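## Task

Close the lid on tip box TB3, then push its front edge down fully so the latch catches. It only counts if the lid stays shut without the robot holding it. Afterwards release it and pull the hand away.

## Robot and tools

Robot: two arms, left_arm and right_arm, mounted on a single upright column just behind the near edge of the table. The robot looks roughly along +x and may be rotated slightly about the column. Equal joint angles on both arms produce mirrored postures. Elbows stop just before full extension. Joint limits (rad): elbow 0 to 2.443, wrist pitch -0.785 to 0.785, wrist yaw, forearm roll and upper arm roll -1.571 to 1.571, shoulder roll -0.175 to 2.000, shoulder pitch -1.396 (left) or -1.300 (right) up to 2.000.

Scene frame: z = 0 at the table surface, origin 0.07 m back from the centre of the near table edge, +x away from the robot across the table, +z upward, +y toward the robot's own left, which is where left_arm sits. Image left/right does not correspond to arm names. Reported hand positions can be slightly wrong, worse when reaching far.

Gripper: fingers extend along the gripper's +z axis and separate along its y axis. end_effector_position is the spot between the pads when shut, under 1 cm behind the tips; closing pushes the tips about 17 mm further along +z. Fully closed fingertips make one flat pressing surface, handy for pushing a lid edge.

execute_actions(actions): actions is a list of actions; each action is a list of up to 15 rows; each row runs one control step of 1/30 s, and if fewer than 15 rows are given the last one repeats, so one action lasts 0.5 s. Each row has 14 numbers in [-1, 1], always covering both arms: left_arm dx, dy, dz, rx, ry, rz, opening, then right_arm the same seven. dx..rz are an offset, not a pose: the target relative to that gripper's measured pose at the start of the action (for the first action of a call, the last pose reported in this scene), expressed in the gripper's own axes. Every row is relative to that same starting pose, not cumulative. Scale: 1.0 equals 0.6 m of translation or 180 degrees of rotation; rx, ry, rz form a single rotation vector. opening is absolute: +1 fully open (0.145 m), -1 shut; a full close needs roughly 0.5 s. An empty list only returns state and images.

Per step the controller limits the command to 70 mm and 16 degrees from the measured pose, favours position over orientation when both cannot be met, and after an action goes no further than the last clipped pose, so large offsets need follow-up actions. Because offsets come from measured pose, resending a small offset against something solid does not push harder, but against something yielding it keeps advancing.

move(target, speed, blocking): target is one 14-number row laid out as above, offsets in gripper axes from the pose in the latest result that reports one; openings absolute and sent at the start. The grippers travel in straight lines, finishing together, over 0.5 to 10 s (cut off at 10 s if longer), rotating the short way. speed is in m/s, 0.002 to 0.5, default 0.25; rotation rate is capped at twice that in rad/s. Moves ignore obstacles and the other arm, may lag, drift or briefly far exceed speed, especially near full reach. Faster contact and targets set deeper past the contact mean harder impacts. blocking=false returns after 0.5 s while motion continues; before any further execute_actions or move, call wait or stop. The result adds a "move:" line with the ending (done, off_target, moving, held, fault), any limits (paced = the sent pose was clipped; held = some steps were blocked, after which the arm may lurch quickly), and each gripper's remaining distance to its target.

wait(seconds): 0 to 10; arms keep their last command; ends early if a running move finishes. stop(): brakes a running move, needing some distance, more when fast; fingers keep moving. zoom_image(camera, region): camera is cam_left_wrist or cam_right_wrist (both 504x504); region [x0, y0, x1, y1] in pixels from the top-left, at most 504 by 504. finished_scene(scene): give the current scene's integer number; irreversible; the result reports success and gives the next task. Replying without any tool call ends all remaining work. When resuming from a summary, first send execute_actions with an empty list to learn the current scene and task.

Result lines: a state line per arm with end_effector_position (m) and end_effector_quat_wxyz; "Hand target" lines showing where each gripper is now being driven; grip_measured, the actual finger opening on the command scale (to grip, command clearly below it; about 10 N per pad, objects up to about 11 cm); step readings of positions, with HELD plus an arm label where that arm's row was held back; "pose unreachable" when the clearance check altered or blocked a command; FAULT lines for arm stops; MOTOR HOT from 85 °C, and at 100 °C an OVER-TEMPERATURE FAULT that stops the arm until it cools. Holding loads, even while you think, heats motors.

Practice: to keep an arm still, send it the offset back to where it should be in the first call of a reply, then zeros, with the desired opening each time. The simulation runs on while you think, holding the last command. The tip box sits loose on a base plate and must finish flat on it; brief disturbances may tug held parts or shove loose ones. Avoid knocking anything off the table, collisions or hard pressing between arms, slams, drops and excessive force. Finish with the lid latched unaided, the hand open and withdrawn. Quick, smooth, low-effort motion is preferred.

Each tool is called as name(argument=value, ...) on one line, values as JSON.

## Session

execute_actions(actions=[])

Scene clock: 0.00 s.
left_arm: end_effector_position=(+0.2275, +0.6006, +0.3946) grip_measured=+1.00 end_effector_quat_wxyz=(-0.256, +0.900, -0.014, +0.352) | right_arm: end_effector_position=(+0.1900, -0.0927, +0.1477) grip_measured=+1.00 end_effector_quat_wxyz=(+0.258, +0.408, +0.835, +0.264)
Joint positions: left_arm=[ 1.339  1.319 -0.905  0.714  0.267  0.507  0.823  0.145] | right_arm=[-0.48   0.716 -0.595  2.168 -1.483  0.448  0.708  0.145]
Joint velocities: left_arm=[-0.033 -0.011  0.002  0.002 -0.022 -0.037 -0.022 -0.   ] | right_arm=[ 0.011 -0.011  0.002 -0.002 -0.022  0.007  0.007 -0.   ]
Motor temperatures (°C, as the motors report them): left_arm=[25 25 25 25 25 26 23] | right_arm=[26 24 23 27 23 26 25]
Hand target (left_arm): +0.228, +0.601, +0.395; -0.256, +0.900, -0.014, +0.352
Hand target (right_arm): +0.190, -0.093, +0.148; +0.258, +0.408, +0.835, +0.264

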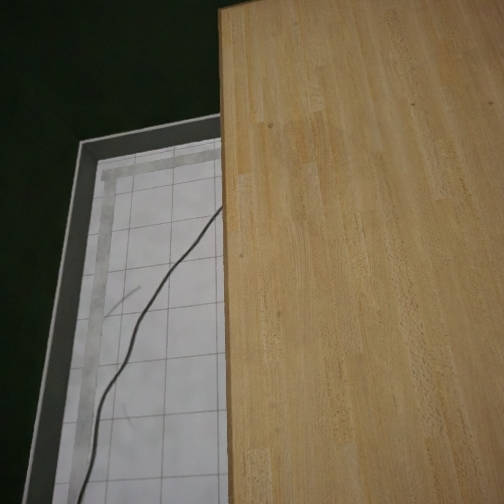

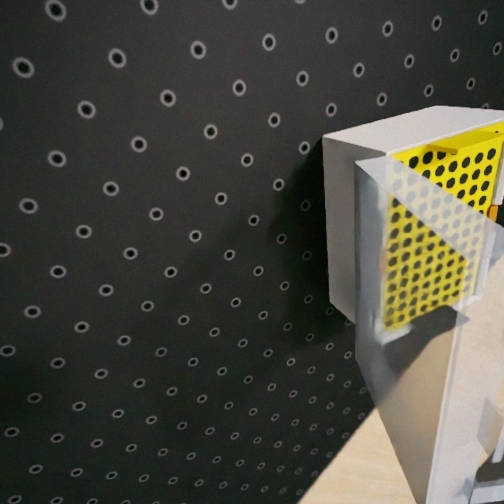

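move(target=[0.05,0.69,-0.045,-0.351,0.17,0.102,1,-0.11,0.033,-0.12,0.04,0.098,0.59,1], speed=0.3)

Scene clock: 11.73 s.
left_arm: end_effector_position=(+0.2978, +0.2209, +0.2369) grip_measured=+1.00 end_effector_quat_wxyz=(+0.207, +0.769, -0.387, +0.465) | right_arm: end_effector_position=(+0.1893, -0.1503, +0.2295) grip_measured=+1.00 end_effector_quat_wxyz=(-0.199, +0.875, +0.221, +0.383)
Joint positions: left_arm=[ 0.662  1.059 -0.954  1.412  0.817  0.064  0.76   0.145] | right_arm=[-0.739  0.176  0.578  2.349  0.086  0.771  0.939  0.145]
Joint velocities: left_arm=[ 0.077 -0.055 -0.002 -0.007 -0.007  0.022 -0.037  0.   ] | right_arm=[-0.011  0.077 -0.037  0.002  0.198 -0.037 -0.198  0.   ]
Motor temperatures (°C, as the motors report them): left_arm=[26 25 25 26 25 26 24] | right_arm=[26 24 23 27 23 26 25]
Hand target (left_arm): +0.297, +0.221, +0.237; +0.208, +0.768, -0.389, +0.465
Hand target (right_arm): +0.190, -0.151, +0.228; -0.199, +0.876, +0.216, +0.383
Off the commanded pose (left_arm): 0.002 m, 1 deg.
Off the commanded pose (right_arm): 0.003 m, 2 deg.
joint sent to its limit (right arm) — the command would take joint 6 (wrist pitch) past its upper limit, so that joint was sent only as far as its limit.
move: done

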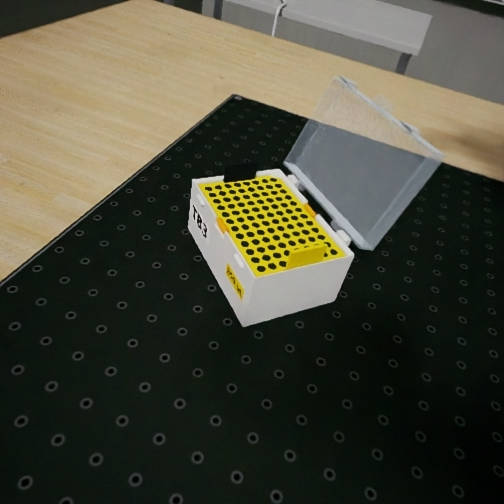

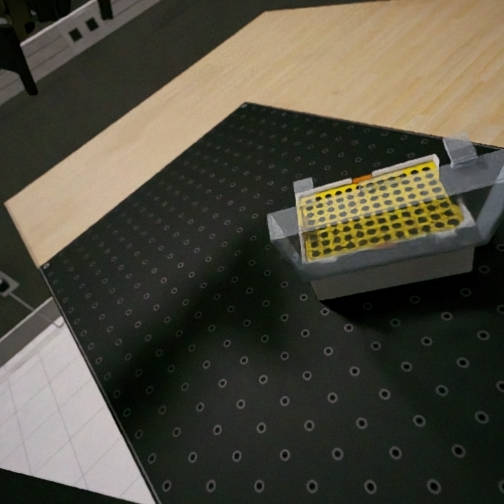

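move(target=[0,0,0,0,0,0,1,-0.1,0.17,0.12,0,0,0,-0.2], speed=0.2)

Scene clock: 20.13 s.
left_arm: end_effector_position=(+0.2978, +0.2209, +0.2369) grip_measured=+1.00 end_effector_quat_wxyz=(+0.207, +0.769, -0.387, +0.465) | right_arm: end_effector_position=(+0.2488, -0.2151, +0.1213) grip_measured=-0.20 end_effector_quat_wxyz=(-0.194, +0.876, +0.219, +0.383)
Joint positions: left_arm=[ 0.662  1.059 -0.954  1.412  0.817  0.064  0.76   0.145] | right_arm=[-0.417  0.351  0.473  1.585  0.061  0.365  0.945  0.061]
Joint velocities: left_arm=[-0.033 -0.033  0.002 -0.012 -0.081  0.037 -0.095  0.   ] | right_arm=[-0.033 -0.011 -0.002 -0.017 -0.095  0.007  0.007 -0.   ]
Motor temperatures (°C, as the motors report them): left_arm=[26 26 25 26 25 26 24] | right_arm=[26 24 23 28 23 26 25]
Hand target (left_arm): +0.298, +0.221, +0.237; +0.207, +0.769, -0.387, +0.465
Hand target (right_arm): +0.248, -0.213, +0.121; -0.197, +0.875, +0.221, +0.382
Off the commanded pose (left_arm): 0.000 m, 0 deg.
Off the commanded pose (right_arm): 0.004 m, 1 deg.
move: off_target (right_arm)

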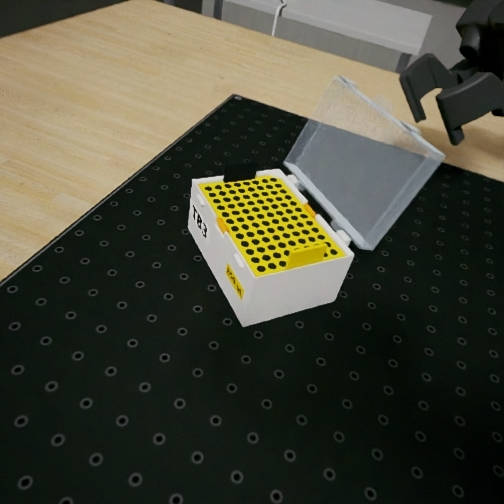

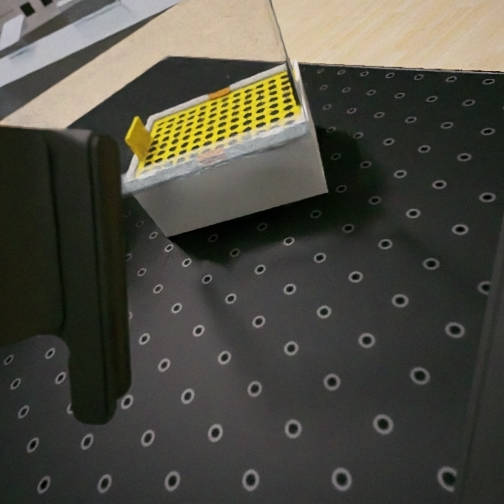

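move(target=[0,0,0,0,0,0,1,0.038,-0.035,0.09,0,0,0,-0.2], speed=0.06)

Scene clock: 26.83 s.
left_arm: end_effector_position=(+0.2978, +0.2209, +0.2369) grip_measured=+1.00 end_effector_quat_wxyz=(+0.207, +0.769, -0.387, +0.465) | right_arm: end_effector_position=(+0.2849, -0.1652, +0.1105) grip_measured=-0.20 end_effector_quat_wxyz=(-0.194, +0.874, +0.222, +0.387)
Joint positions: left_arm=[ 0.662  1.059 -0.954  1.412  0.817  0.064  0.76   0.145] | right_arm=[-0.241  0.255  0.328  1.538 -0.051  0.426  0.845  0.061]
Joint velocities: left_arm=[ 0.011  0.011 -0.007 -0.017 -0.022  0.051 -0.007  0.   ] | right_arm=[-0.011  0.033 -0.007 -0.017  0.051 -0.007  0.051 -0.   ]
Motor temperatures (°C, as the motors report them): left_arm=[26 26 25 26 25 26 24] | right_arm=[26 25 23 28 23 26 25]
Hand target (left_arm): +0.298, +0.221, +0.237; +0.207, +0.769, -0.387, +0.465
Hand target (right_arm): +0.284, -0.166, +0.108; -0.193, +0.876, +0.219, +0.384
Off the commanded pose (left_arm): 0.000 m, 0 deg.
Off the commanded pose (right_arm): 0.003 m, 1 deg.
move: done

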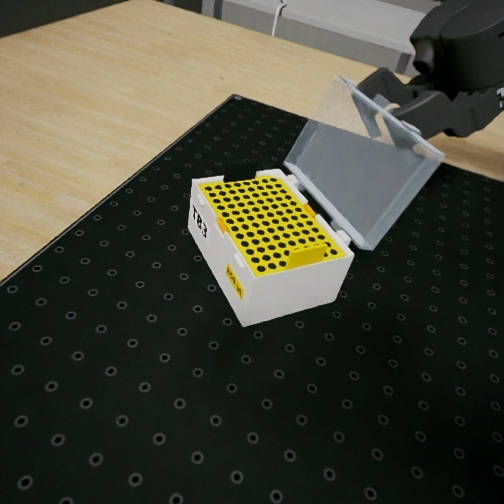

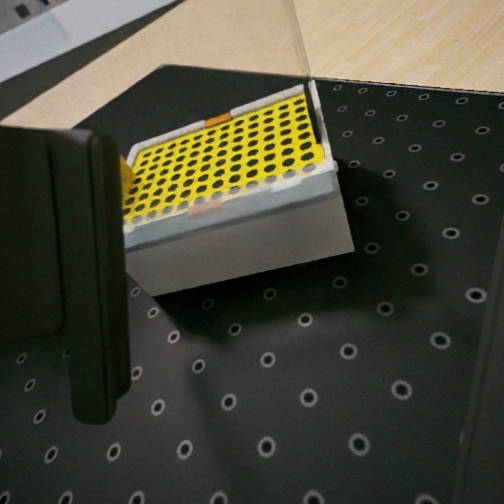

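move(target=[0,0,0,0,0,0,1,0.036,-0.063,0.036,0,0,0,-1], speed=0.04)

Scene clock: 36.50 s.
left_arm: end_effector_position=(+0.2978, +0.2209, +0.2369) grip_measured=+1.00 end_effector_quat_wxyz=(+0.207, +0.769, -0.387, +0.465) | right_arm: end_effector_position=(+0.2906, -0.1175, +0.1197) grip_measured=-1.00 end_effector_quat_wxyz=(-0.197, +0.873, +0.223, +0.387)
Joint positions: left_arm=[ 0.662  1.059 -0.954  1.412  0.817  0.064  0.76   0.145] | right_arm=[-0.206  0.133  0.246  1.634 -0.146  0.525  0.778  0.   ]
Joint velocities: left_arm=[ 0.033 -0.121 -0.012 -0.012  0.007 -0.051 -0.007 -0.   ] | right_arm=[ 0.077 -0.055  0.002  0.007  0.007 -0.037 -0.051 -0.   ]
Motor temperatures (°C, as the motors report them): left_arm=[26 26 25 26 25 26 23] | right_arm=[26 25 23 28 23 26 25]
Hand target (left_arm): +0.298, +0.221, +0.237; +0.207, +0.769, -0.387, +0.465
Hand target (right_arm): +0.291, -0.118, +0.120; -0.194, +0.874, +0.222, +0.387
Off the commanded pose (left_arm): 0.000 m, 0 deg.
Off the commanded pose (right_arm): 0.000 m, 0 deg.
move: done

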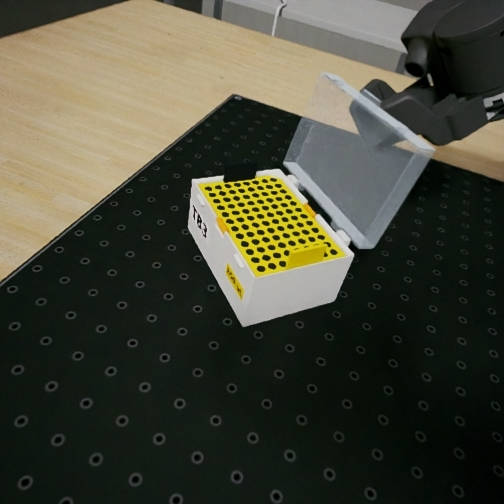

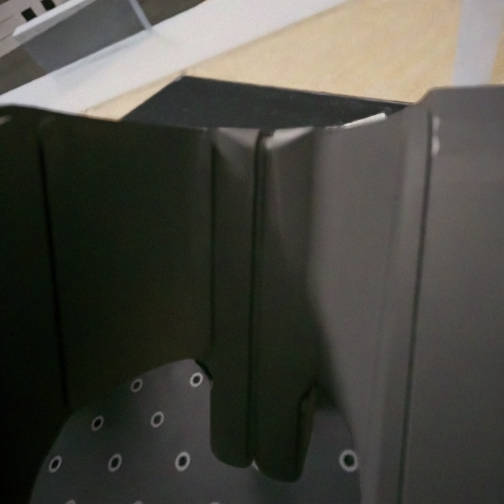

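move(target=[0,0,0,0,0,0,1,0.067,-0.02,0.048,0,0,0,-1], speed=0.04)

Scene clock: 41.80 s.
left_arm: end_effector_position=(+0.2978, +0.2209, +0.2369) grip_measured=+1.00 end_effector_quat_wxyz=(+0.207, +0.769, -0.387, +0.465) | right_arm: end_effector_position=(+0.3269, -0.0842, +0.1370) grip_measured=-1.00 end_effector_quat_wxyz=(-0.197, +0.871, +0.224, +0.391)
Joint positions: left_arm=[ 0.662  1.059 -0.954  1.412  0.817  0.064  0.76   0.145] | right_arm=[-0.035  0.068  0.178  1.591 -0.227  0.631  0.747  0.   ]
Joint velocities: left_arm=[-0.055  0.077  0.007 -0.012 -0.007  0.007  0.022 -0.   ] | right_arm=[-0.077 -0.099  0.012 -0.007 -0.022 -0.022 -0.022 -0.   ]
Motor temperatures (°C, as the motors report them): left_arm=[26 26 26 26 25 26 23] | right_arm=[26 25 23 28 23 26 25]
Hand target (left_arm): +0.298, +0.221, +0.237; +0.207, +0.769, -0.387, +0.465
Hand target (right_arm): +0.326, -0.085, +0.135; -0.195, +0.873, +0.222, +0.388
Off the commanded pose (left_arm): 0.000 m, 0 deg.
Off the commanded pose (right_arm): 0.003 m, 1 deg.
move: done

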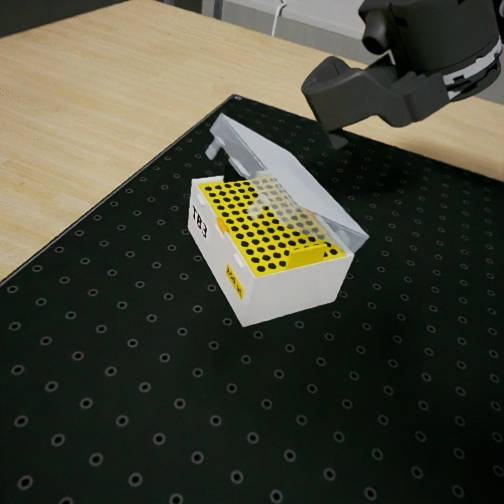

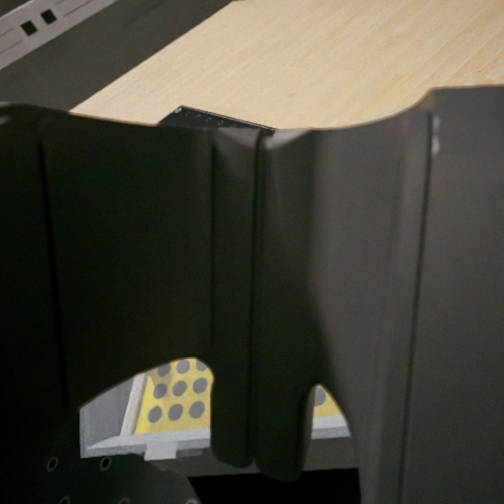

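move(target=[0,0,0,0,0,0,1,0.062,-0.028,0.112,0,-0.122,-0.084,-0.2], speed=0.12)

Scene clock: 49.73 s.
left_arm: end_effector_position=(+0.2978, +0.2209, +0.2369) grip_measured=+1.00 end_effector_quat_wxyz=(+0.207, +0.769, -0.387, +0.465) | right_arm: end_effector_position=(+0.3826, -0.0300, +0.1290) grip_measured=-0.20 end_effector_quat_wxyz=(-0.095, +0.892, +0.369, +0.244)
Joint positions: left_arm=[ 0.662  1.059 -0.954  1.412  0.817  0.064  0.76   0.145] | right_arm=[ 0.449 -0.108  0.104  1.172 -0.986  0.772  1.033  0.061]
Joint velocities: left_arm=[ 0.011  0.033 -0.007  0.002 -0.037 -0.022 -0.051  0.   ] | right_arm=[-0.011 -0.055  0.002 -0.012  0.081  0.022  0.007  0.   ]
Motor temperatures (°C, as the motors report them): left_arm=[26 26 26 26 26 26 23] | right_arm=[26 25 23 28 23 26 25]
Hand target (left_arm): +0.298, +0.221, +0.237; +0.207, +0.769, -0.387, +0.465
Hand target (right_arm): +0.381, -0.031, +0.127; -0.097, +0.894, +0.367, +0.239
Off the commanded pose (left_arm): 0.000 m, 0 deg.
Off the commanded pose (right_arm): 0.005 m, 0 deg.
joint sent to its limit (right arm) — the command would take joint 6 (wrist pitch) past its upper limit, so that joint was sent only as far as its limit.
move: off_target (right_arm)

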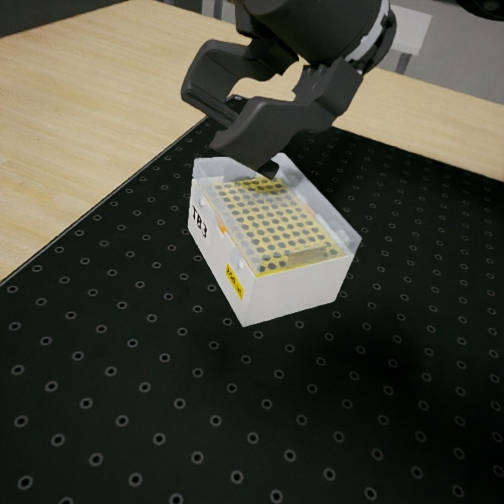

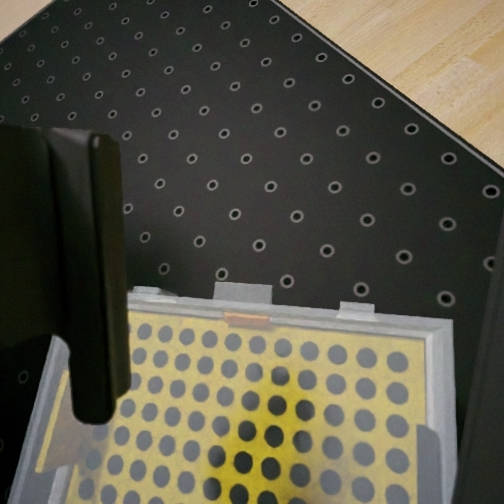

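move(target=[0,0,0,0,0,0,1,0.014,-0.006,0.037,0,0,0,-1], speed=0.05)

Scene clock: 53.30 s.
left_arm: end_effector_position=(+0.2978, +0.2209, +0.2369) grip_measured=+1.00 end_effector_quat_wxyz=(+0.207, +0.769, -0.387, +0.465) | right_arm: end_effector_position=(+0.3931, -0.0145, +0.1148) grip_measured=-1.00 end_effector_quat_wxyz=(-0.096, +0.892, +0.369, +0.243)
Joint positions: left_arm=[ 0.662  1.059 -0.954  1.412  0.817  0.064  0.76   0.145] | right_arm=[ 0.521 -0.153  0.144  1.001 -0.969  0.71   0.918  0.   ]
Joint velocities: left_arm=[ 0.011  0.055  0.012  0.007 -0.081 -0.037  0.037 -0.   ] | right_arm=[-0.055 -0.055  0.012  0.007  0.022 -0.022 -0.037 -0.   ]
Motor temperatures (°C, as the motors report them): left_arm=[26 26 26 26 26 26 23] | right_arm=[26 25 23 28 23 26 25]
Hand target (left_arm): +0.298, +0.221, +0.237; +0.207, +0.769, -0.387, +0.465
Hand target (right_arm): +0.394, -0.015, +0.114; -0.095, +0.892, +0.368, +0.244
Off the commanded pose (left_arm): 0.000 m, 0 deg.
Off the commanded pose (right_arm): 0.001 m, 0 deg.
move: done

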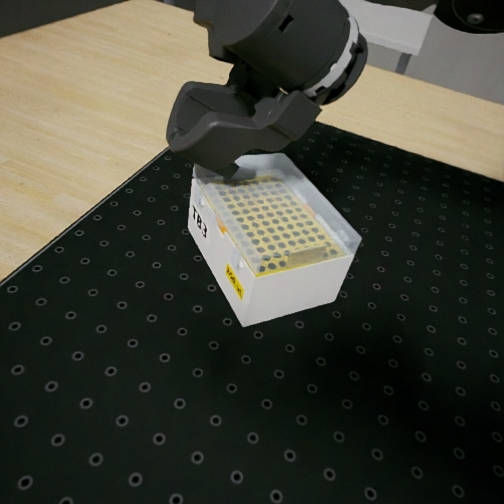

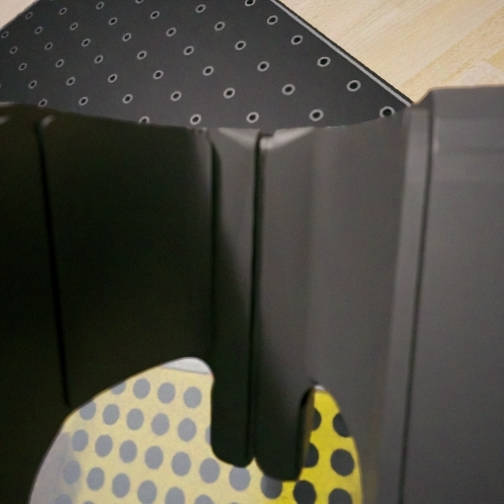

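move(target=[0,0,0,0,0,0,1,-0.006,0,0.024,0,0,0,-1], speed=0.03)

move(target=[0,0,0,0,0,0,1,-0.06,0,0.016,0,-0.03,0,-1], speed=0.02)

Scene clock: 57.30 s.
left_arm: end_effector_position=(+0.2978, +0.2209, +0.2369) grip_measured=+1.00 end_effector_quat_wxyz=(+0.207, +0.769, -0.387, +0.465) | right_arm: end_effector_position=(+0.3963, -0.0116, +0.1017) grip_measured=-1.00 end_effector_quat_wxyz=(-0.097, +0.892, +0.370, +0.243)
Joint positions: left_arm=[ 0.662  1.059 -0.954  1.412  0.817  0.064  0.76   0.145] | right_arm=[ 0.55  -0.158  0.171  0.897 -0.944  0.655  0.849  0.   ]
Joint velocities: left_arm=[-0.033  0.011  0.002 -0.007  0.022  0.022 -0.11  -0.   ] | right_arm=[-0.077 -0.033 -0.002 -0.022 -0.007  0.007  0.022 -0.   ]
Motor temperatures (°C, as the motors report them): left_arm=[26 26 26 26 26 26 23] | right_arm=[27 25 23 28 23 26 25]
Hand target (left_arm): +0.298, +0.221, +0.237; +0.207, +0.769, -0.387, +0.465
Hand target (right_arm): +0.396, -0.012, +0.101; -0.096, +0.892, +0.369, +0.244
Off the commanded pose (left_arm): 0.000 m, 0 deg.
Off the commanded pose (right_arm): 0.001 m, 0 deg.
move: done

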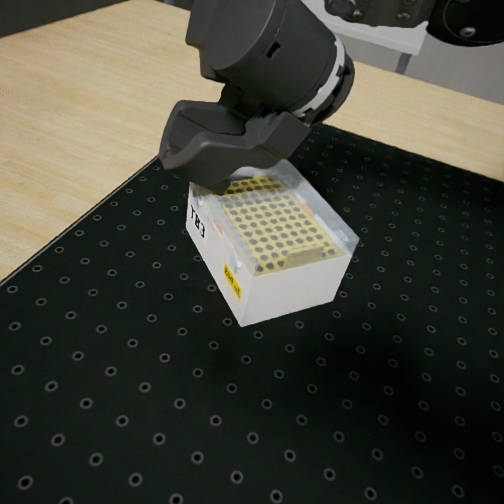

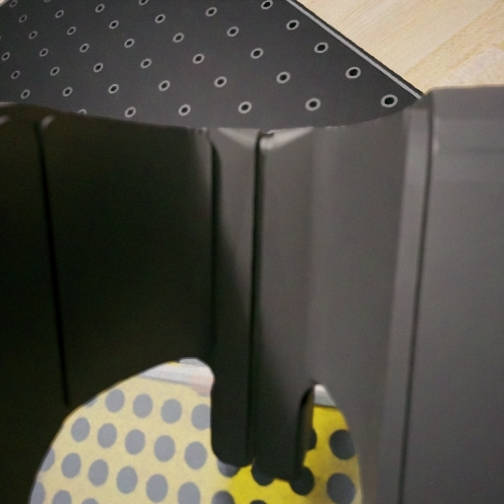

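Scene clock: 59.87 s.
left_arm: end_effector_position=(+0.2978, +0.2209, +0.2369) grip_measured=+1.00 end_effector_quat_wxyz=(+0.207, +0.769, -0.387, +0.465) | right_arm: end_effector_position=(+0.3931, -0.0152, +0.0981) grip_measured=-1.00 end_effector_quat_wxyz=(-0.096, +0.885, +0.385, +0.243)
Joint positions: left_arm=[ 0.662  1.059 -0.954  1.412  0.817  0.064  0.76   0.145] | right_arm=[ 0.529 -0.092  0.051  0.905 -0.818  0.666  0.827  0.   ]
Joint velocities: left_arm=[ 0.033 -0.011 -0.007 -0.002 -0.022 -0.022 -0.007 -0.   ] | right_arm=[ 0.011  0.055 -0.046  0.007  0.081 -0.022 -0.022  0.   ]
Motor temperatures (°C, as the motors report them): left_arm=[26 26 26 26 26 26 23] | right_arm=[26 25 23 28 23 26 25]
Hand target (left_arm): +0.298, +0.221, +0.237; +0.207, +0.769, -0.387, +0.465
Hand target (right_arm): +0.377, -0.030, +0.076; -0.079, +0.902, +0.374, +0.201
Off the commanded pose (left_arm): 0.000 m, 0 deg.
Off the commanded pose (right_arm): 0.031 m, 6 deg.
move: off_target (right_arm)

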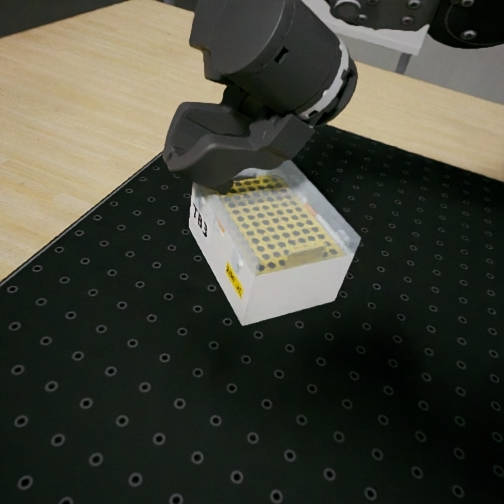

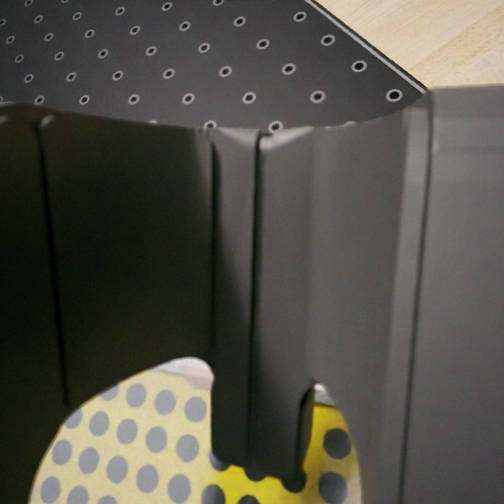

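move(target=[0,0,0,0,0,0,1,0.008,0,-0.014,0,0,0,-1], speed=0.03)

move(target=[0,0,0,0,0,0,1,0.013,0,0.011,0,0,0,-1], speed=0.03)

move(target=[0,0,0,0,0,0,1,-0.025,0,0.018,0,-0.01,0,-1], speed=0.02)

move(target=[0,0,0,0,0,0,1,-0.09,0,0.028,0,-0.04,0,-1], speed=0.03)

zoom_image(camera="cam_left_wrist", region=[170,150,330,310])

Scene clock: 68.27 s.
left_arm: end_effector_position=(+0.2978, +0.2209, +0.2369) grip_measured=+1.00 end_effector_quat_wxyz=(+0.207, +0.769, -0.387, +0.465) | right_arm: end_effector_position=(+0.3951, -0.0147, +0.1094) grip_measured=-1.00 end_effector_quat_wxyz=(-0.095, +0.885, +0.384, +0.247)
Joint positions: left_arm=[ 0.662  1.059 -0.954  1.412  0.817  0.064  0.76   0.145] | right_arm=[ 0.526 -0.086  0.032  0.958 -0.82   0.705  0.857  0.   ]
Joint velocities: left_arm=[ 0.011 -0.099 -0.002 -0.002 -0.066 -0.037 -0.051 -0.   ] | right_arm=[-0.011 -0.011  0.002  0.002 -0.037 -0.037 -0.051  0.   ]
Motor temperatures (°C, as the motors report them): left_arm=[26 26 26 26 26 26 23] | right_arm=[26 25 23 28 23 26 25]
Hand target (left_arm): +0.298, +0.221, +0.237; +0.207, +0.769, -0.387, +0.465
Hand target (right_arm): +0.393, -0.015, +0.108; -0.096, +0.885, +0.385, +0.243
Off the commanded pose (left_arm): 0.000 m, 0 deg.
Off the commanded pose (right_arm): 0.003 m, 0 deg.
move: done

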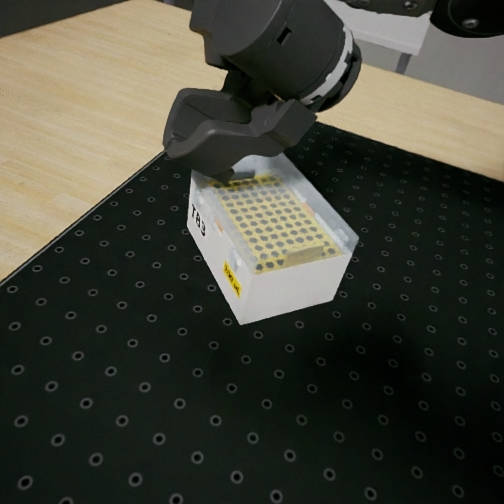

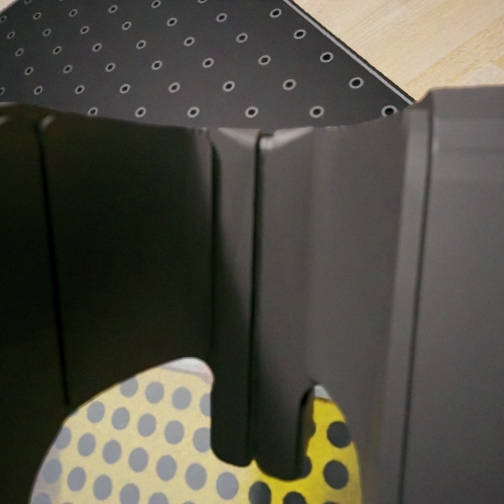

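Scene clock: 68.97 s.
left_arm: end_effector_position=(+0.2978, +0.2209, +0.2369) grip_measured=+1.00 end_effector_quat_wxyz=(+0.207, +0.769, -0.387, +0.465) | right_arm: end_effector_position=(+0.4020, -0.0073, +0.1087) grip_measured=-1.00 end_effector_quat_wxyz=(-0.096, +0.884, +0.385, +0.247)
Joint positions: left_arm=[ 0.662  1.059 -0.954  1.412  0.817  0.064  0.76   0.145] | right_arm=[ 0.575 -0.104  0.044  0.879 -0.817  0.687  0.823  0.   ]
Joint velocities: left_arm=[-0.011 -0.011 -0.012 -0.002 -0.022  0.022  0.022  0.   ] | right_arm=[-0.077  0.011 -0.007 -0.002  0.051  0.051 -0.051 -0.   ]
Motor temperatures (°C, as the motors report them): left_arm=[26 26 26 26 26 26 23] | right_arm=[26 25 23 28 23 26 25]
Hand target (left_arm): +0.298, +0.221, +0.237; +0.207, +0.769, -0.387, +0.465
Hand target (right_arm): +0.402, -0.008, +0.108; -0.095, +0.885, +0.384, +0.247
Off the commanded pose (left_arm): 0.000 m, 0 deg.
Off the commanded pose (right_arm): 0.001 m, 0 deg.
move: done

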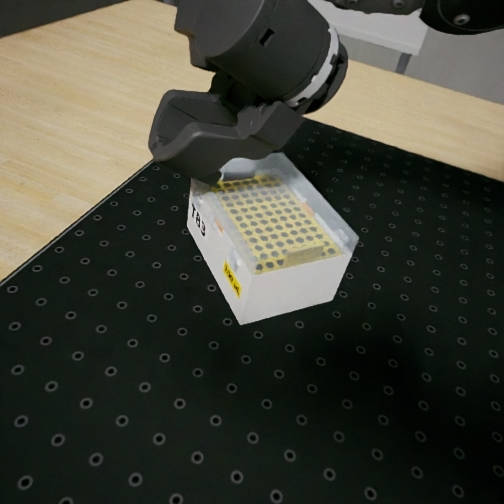

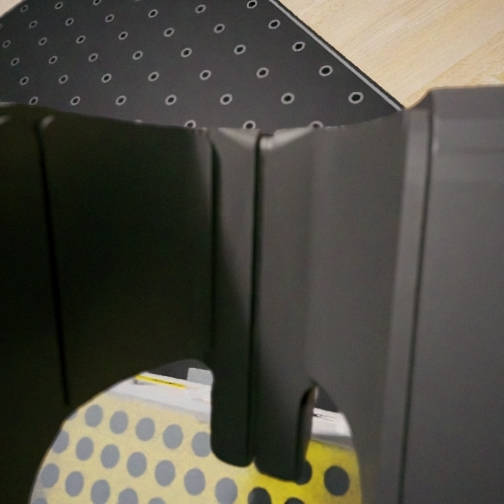

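Scene clock: 70.10 s.
left_arm: end_effector_position=(+0.2978, +0.2209, +0.2369) grip_measured=+1.00 end_effector_quat_wxyz=(+0.207, +0.769, -0.387, +0.465) | right_arm: end_effector_position=(+0.4005, -0.0073, +0.0997) grip_measured=-1.00 end_effector_quat_wxyz=(-0.099, +0.884, +0.387, +0.244)
Joint positions: left_arm=[ 0.662  1.059 -0.954  1.412  0.817  0.064  0.76   0.145] | right_arm=[ 0.581 -0.099  0.047  0.829 -0.798  0.653  0.799  0.   ]
Joint velocities: left_arm=[-0.033 -0.099 -0.007  0.002 -0.007  0.022  0.007  0.   ] | right_arm=[ 0.077  0.011 -0.002 -0.017  0.022 -0.037 -0.007 -0.   ]
Motor temperatures (°C, as the motors report them): left_arm=[26 26 26 26 26 26 23] | right_arm=[26 25 23 28 23 26 25]
Hand target (left_arm): +0.298, +0.221, +0.237; +0.207, +0.769, -0.387, +0.465
Hand target (right_arm): +0.397, -0.013, +0.092; -0.090, +0.888, +0.386, +0.233
Off the commanded pose (left_arm): 0.000 m, 0 deg.
Off the commanded pose (right_arm): 0.010 m, 2 deg.
move: off_target (right_arm)

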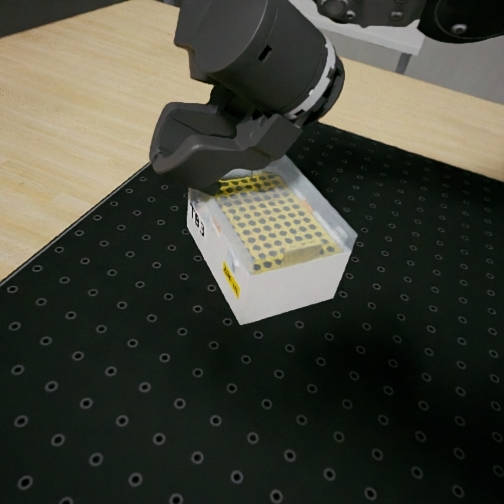

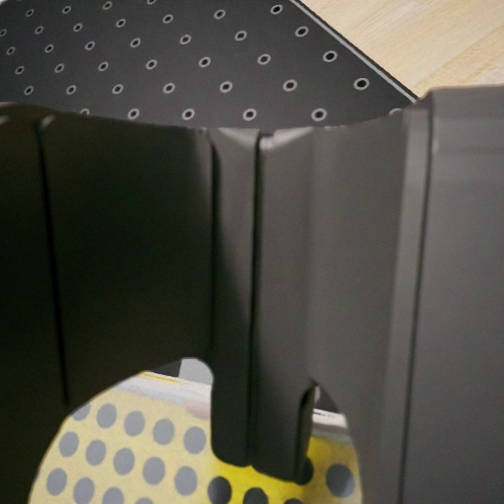

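Scene clock: 72.43 s.
left_arm: end_effector_position=(+0.2978, +0.2209, +0.2369) grip_measured=+1.00 end_effector_quat_wxyz=(+0.207, +0.769, -0.387, +0.465) | right_arm: end_effector_position=(+0.3982, -0.0092, +0.0965) grip_measured=-1.00 end_effector_quat_wxyz=(-0.107, +0.870, +0.407, +0.257)
Joint positions: left_arm=[ 0.662  1.059 -0.954  1.412  0.817  0.064  0.76   0.145] | right_arm=[ 0.566  0.018 -0.183  0.838 -0.511  0.643  0.723  0.   ]
Joint velocities: left_arm=[ 0.011 -0.055 -0.002 -0.007 -0.007  0.022 -0.081 -0.   ] | right_arm=[-0.033  0.077 -0.1    0.007  0.227  0.037 -0.037 -0.   ]
Motor temperatures (°C, as the motors report them): left_arm=[26 26 26 26 26 26 23] | right_arm=[26 25 23 28 23 27 25]
Hand target (left_arm): +0.298, +0.221, +0.237; +0.207, +0.769, -0.387, +0.465
Hand target (right_arm): +0.373, -0.036, +0.060; -0.075, +0.897, +0.393, +0.188
Off the commanded pose (left_arm): 0.000 m, 0 deg.
Off the commanded pose (right_arm): 0.052 m, 9 deg.
move: off_target (right_arm)

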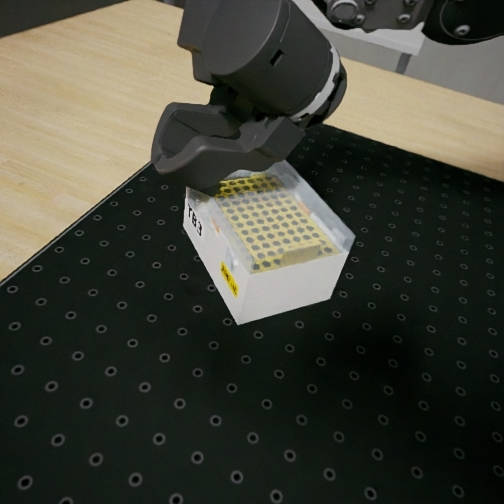

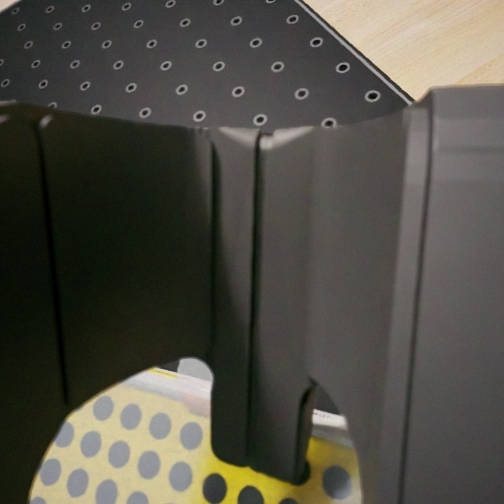

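Region (170, 150, 330, 310) of cam_left_wrist's 504x504 image, scaled by 3.150, with more detail than that image has.

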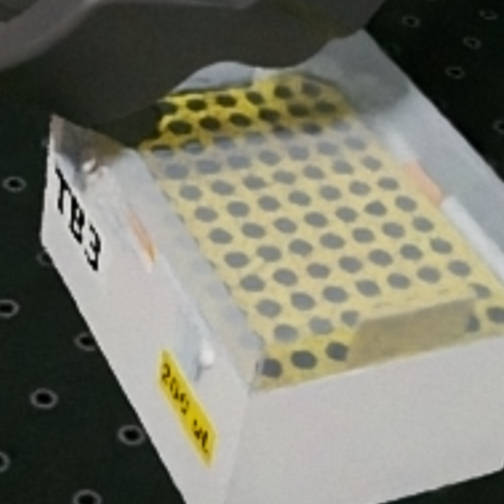

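move(target=[0,0,0,0,0,0,1,0.005,0,-0.012,0,0,0,-1], speed=0.03)

move(target=[-0.1,-0.03,0.165,0,0,0,1,-0.03,0.03,-0.16,0,0.06,0,-1], speed=0.12)

zoom_image(camera="cam_left_wrist", region=[150,20,400,270])

Scene clock: 78.27 s.
left_arm: end_effector_position=(+0.2978, +0.2209, +0.2369) grip_measured=+1.00 end_effector_quat_wxyz=(+0.207, +0.769, -0.387, +0.465) | right_arm: end_effector_position=(+0.3996, -0.0098, +0.1058) grip_measured=-1.00 end_effector_quat_wxyz=(-0.106, +0.869, +0.407, +0.261)
Joint positions: left_arm=[ 0.662  1.059 -0.954  1.412  0.817  0.064  0.76   0.145] | right_arm=[ 0.559  0.031 -0.198  0.892 -0.501  0.68   0.737  0.   ]
Joint velocities: left_arm=[ 0.055  0.033 -0.007  0.002 -0.066 -0.022 -0.051 -0.   ] | right_arm=[ 0.011  0.033 -0.007 -0.002  0.051 -0.051 -0.066 -0.   ]
Motor temperatures (°C, as the motors report them): left_arm=[26 26 26 26 26 26 23] | right_arm=[26 25 23 28 24 27 25]
Hand target (left_arm): +0.298, +0.221, +0.237; +0.207, +0.769, -0.387, +0.465
Hand target (right_arm): +0.397, -0.010, +0.104; -0.107, +0.870, +0.407, +0.257
Off the commanded pose (left_arm): 0.000 m, 0 deg.
Off the commanded pose (right_arm): 0.003 m, 0 deg.
move: done

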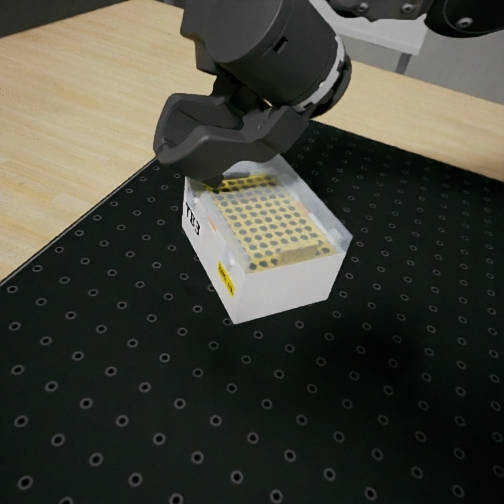

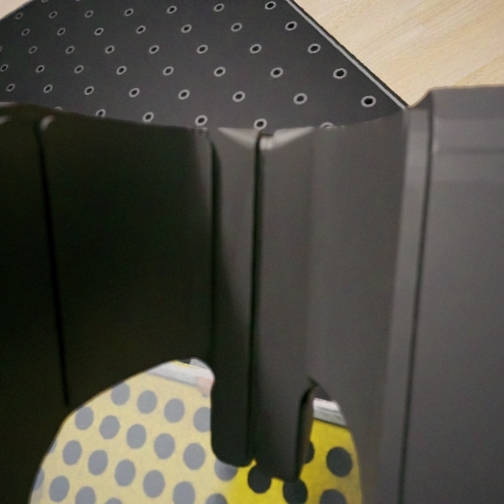

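Scene clock: 79.57 s.
left_arm: end_effector_position=(+0.3490, +0.1878, +0.1366) grip_measured=+1.00 end_effector_quat_wxyz=(+0.206, +0.770, -0.386, +0.464) | right_arm: end_effector_position=(+0.3691, -0.0708, +0.1777) grip_measured=-1.00 end_effector_quat_wxyz=(-0.140, +0.840, +0.396, +0.343)
Joint positions: left_arm=[ 0.714  0.562 -1.024  0.753  0.617 -0.191  0.796  0.145] | right_arm=[ 0.277  0.286 -0.085  1.509 -0.366  0.765  0.945  0.   ]
Joint velocities: left_arm=[-0.011  0.011  0.002 -0.012  0.022  0.022  0.007  0.   ] | right_arm=[ 0.011 -0.055 -0.002 -0.002  0.007 -0.037 -0.022 -0.   ]
Motor temperatures (°C, as the motors report them): left_arm=[27 26 26 26 26 26 23] | right_arm=[26 25 23 28 24 27 25]
Hand target (left_arm): +0.349, +0.188, +0.137; +0.206, +0.769, -0.389, +0.464
Hand target (right_arm): +0.367, -0.070, +0.177; -0.143, +0.841, +0.396, +0.340
Off the commanded pose (left_arm): 0.002 m, 0 deg.
Off the commanded pose (right_arm): 0.001 m, 1 deg.
move: done

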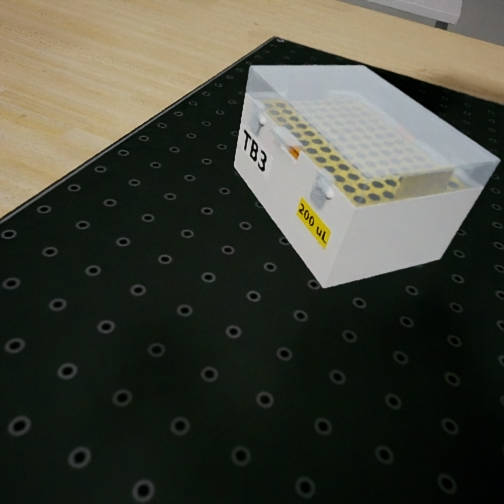

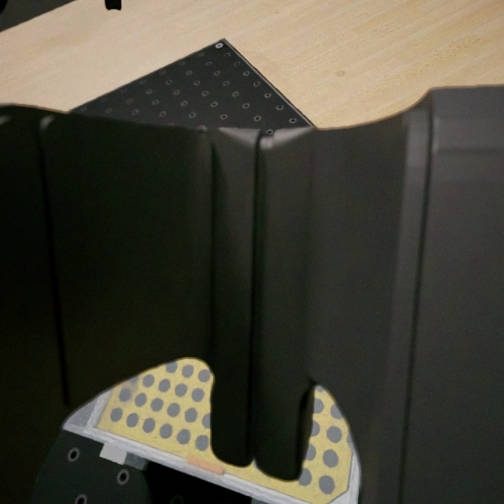

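Region (150, 20, 400, 270) of cam_left_wrist's 504x504 image, scaled by 2.016, with more detail than that image has.

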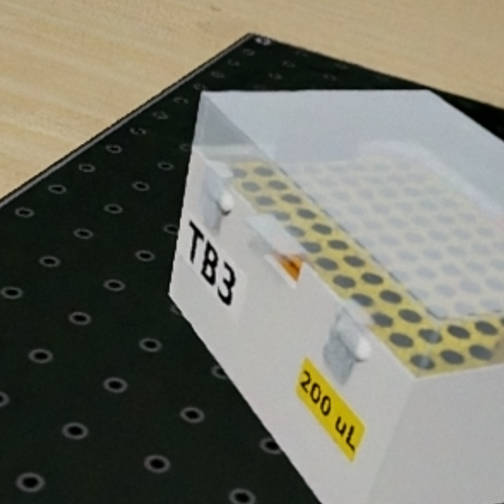

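move(target=[0.05,-0.08,-0.12,0,0,0,1,0,0.1,-0.08,0,0,0,-1])

finished_scene(scene=2)

Scene clock: 82.27 s.
left_arm: end_effector_position=(+0.3580, +0.2550, +0.2016) grip_measured=+1.00 end_effector_quat_wxyz=(+0.202, +0.769, -0.385, +0.469) | right_arm: end_effector_position=(+0.3932, -0.1363, +0.2170) grip_measured=-1.00 end_effector_quat_wxyz=(-0.136, +0.841, +0.393, +0.347)
Joint positions: left_arm=[ 0.868  0.717 -1.     0.73   0.697 -0.137  1.014  0.145] | right_arm=[ 0.383  0.506 -0.023  1.444 -0.263  0.748  1.101  0.   ]
Joint velocities: left_arm=[ 0.011  0.011 -0.012  0.002  0.066 -0.051 -0.022 -0.   ] | right_arm=[-0.077  0.011 -0.007 -0.012  0.037 -0.007 -0.066 -0.   ]
Motor temperatures (°C, as the motors report them): left_arm=[27 26 26 26 26 26 23] | right_arm=[26 25 23 28 24 27 25]
Hand target (left_arm): +0.356, +0.255, +0.200; +0.205, +0.770, -0.385, +0.465
Hand target (right_arm): +0.391, -0.136, +0.214; -0.139, +0.841, +0.394, +0.343
Off the commanded pose (left_arm): 0.004 m, 1 deg.
Off the commanded pose (right_arm): 0.003 m, 1 deg.
move: off_target (left_arm)

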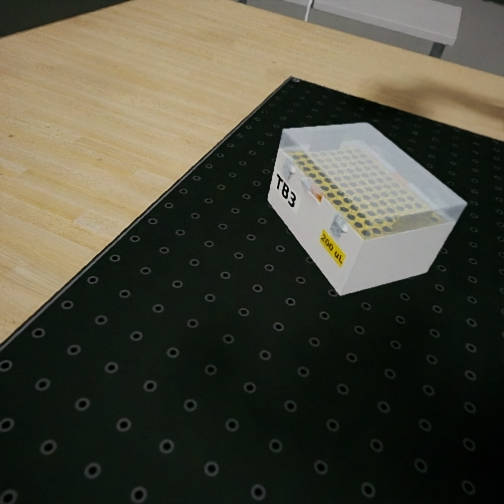

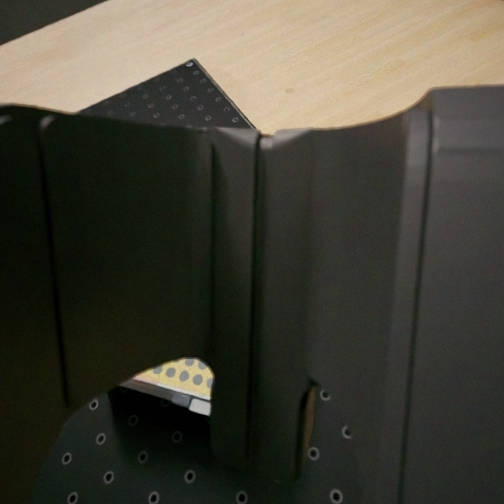

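The scene is finished: the task was done.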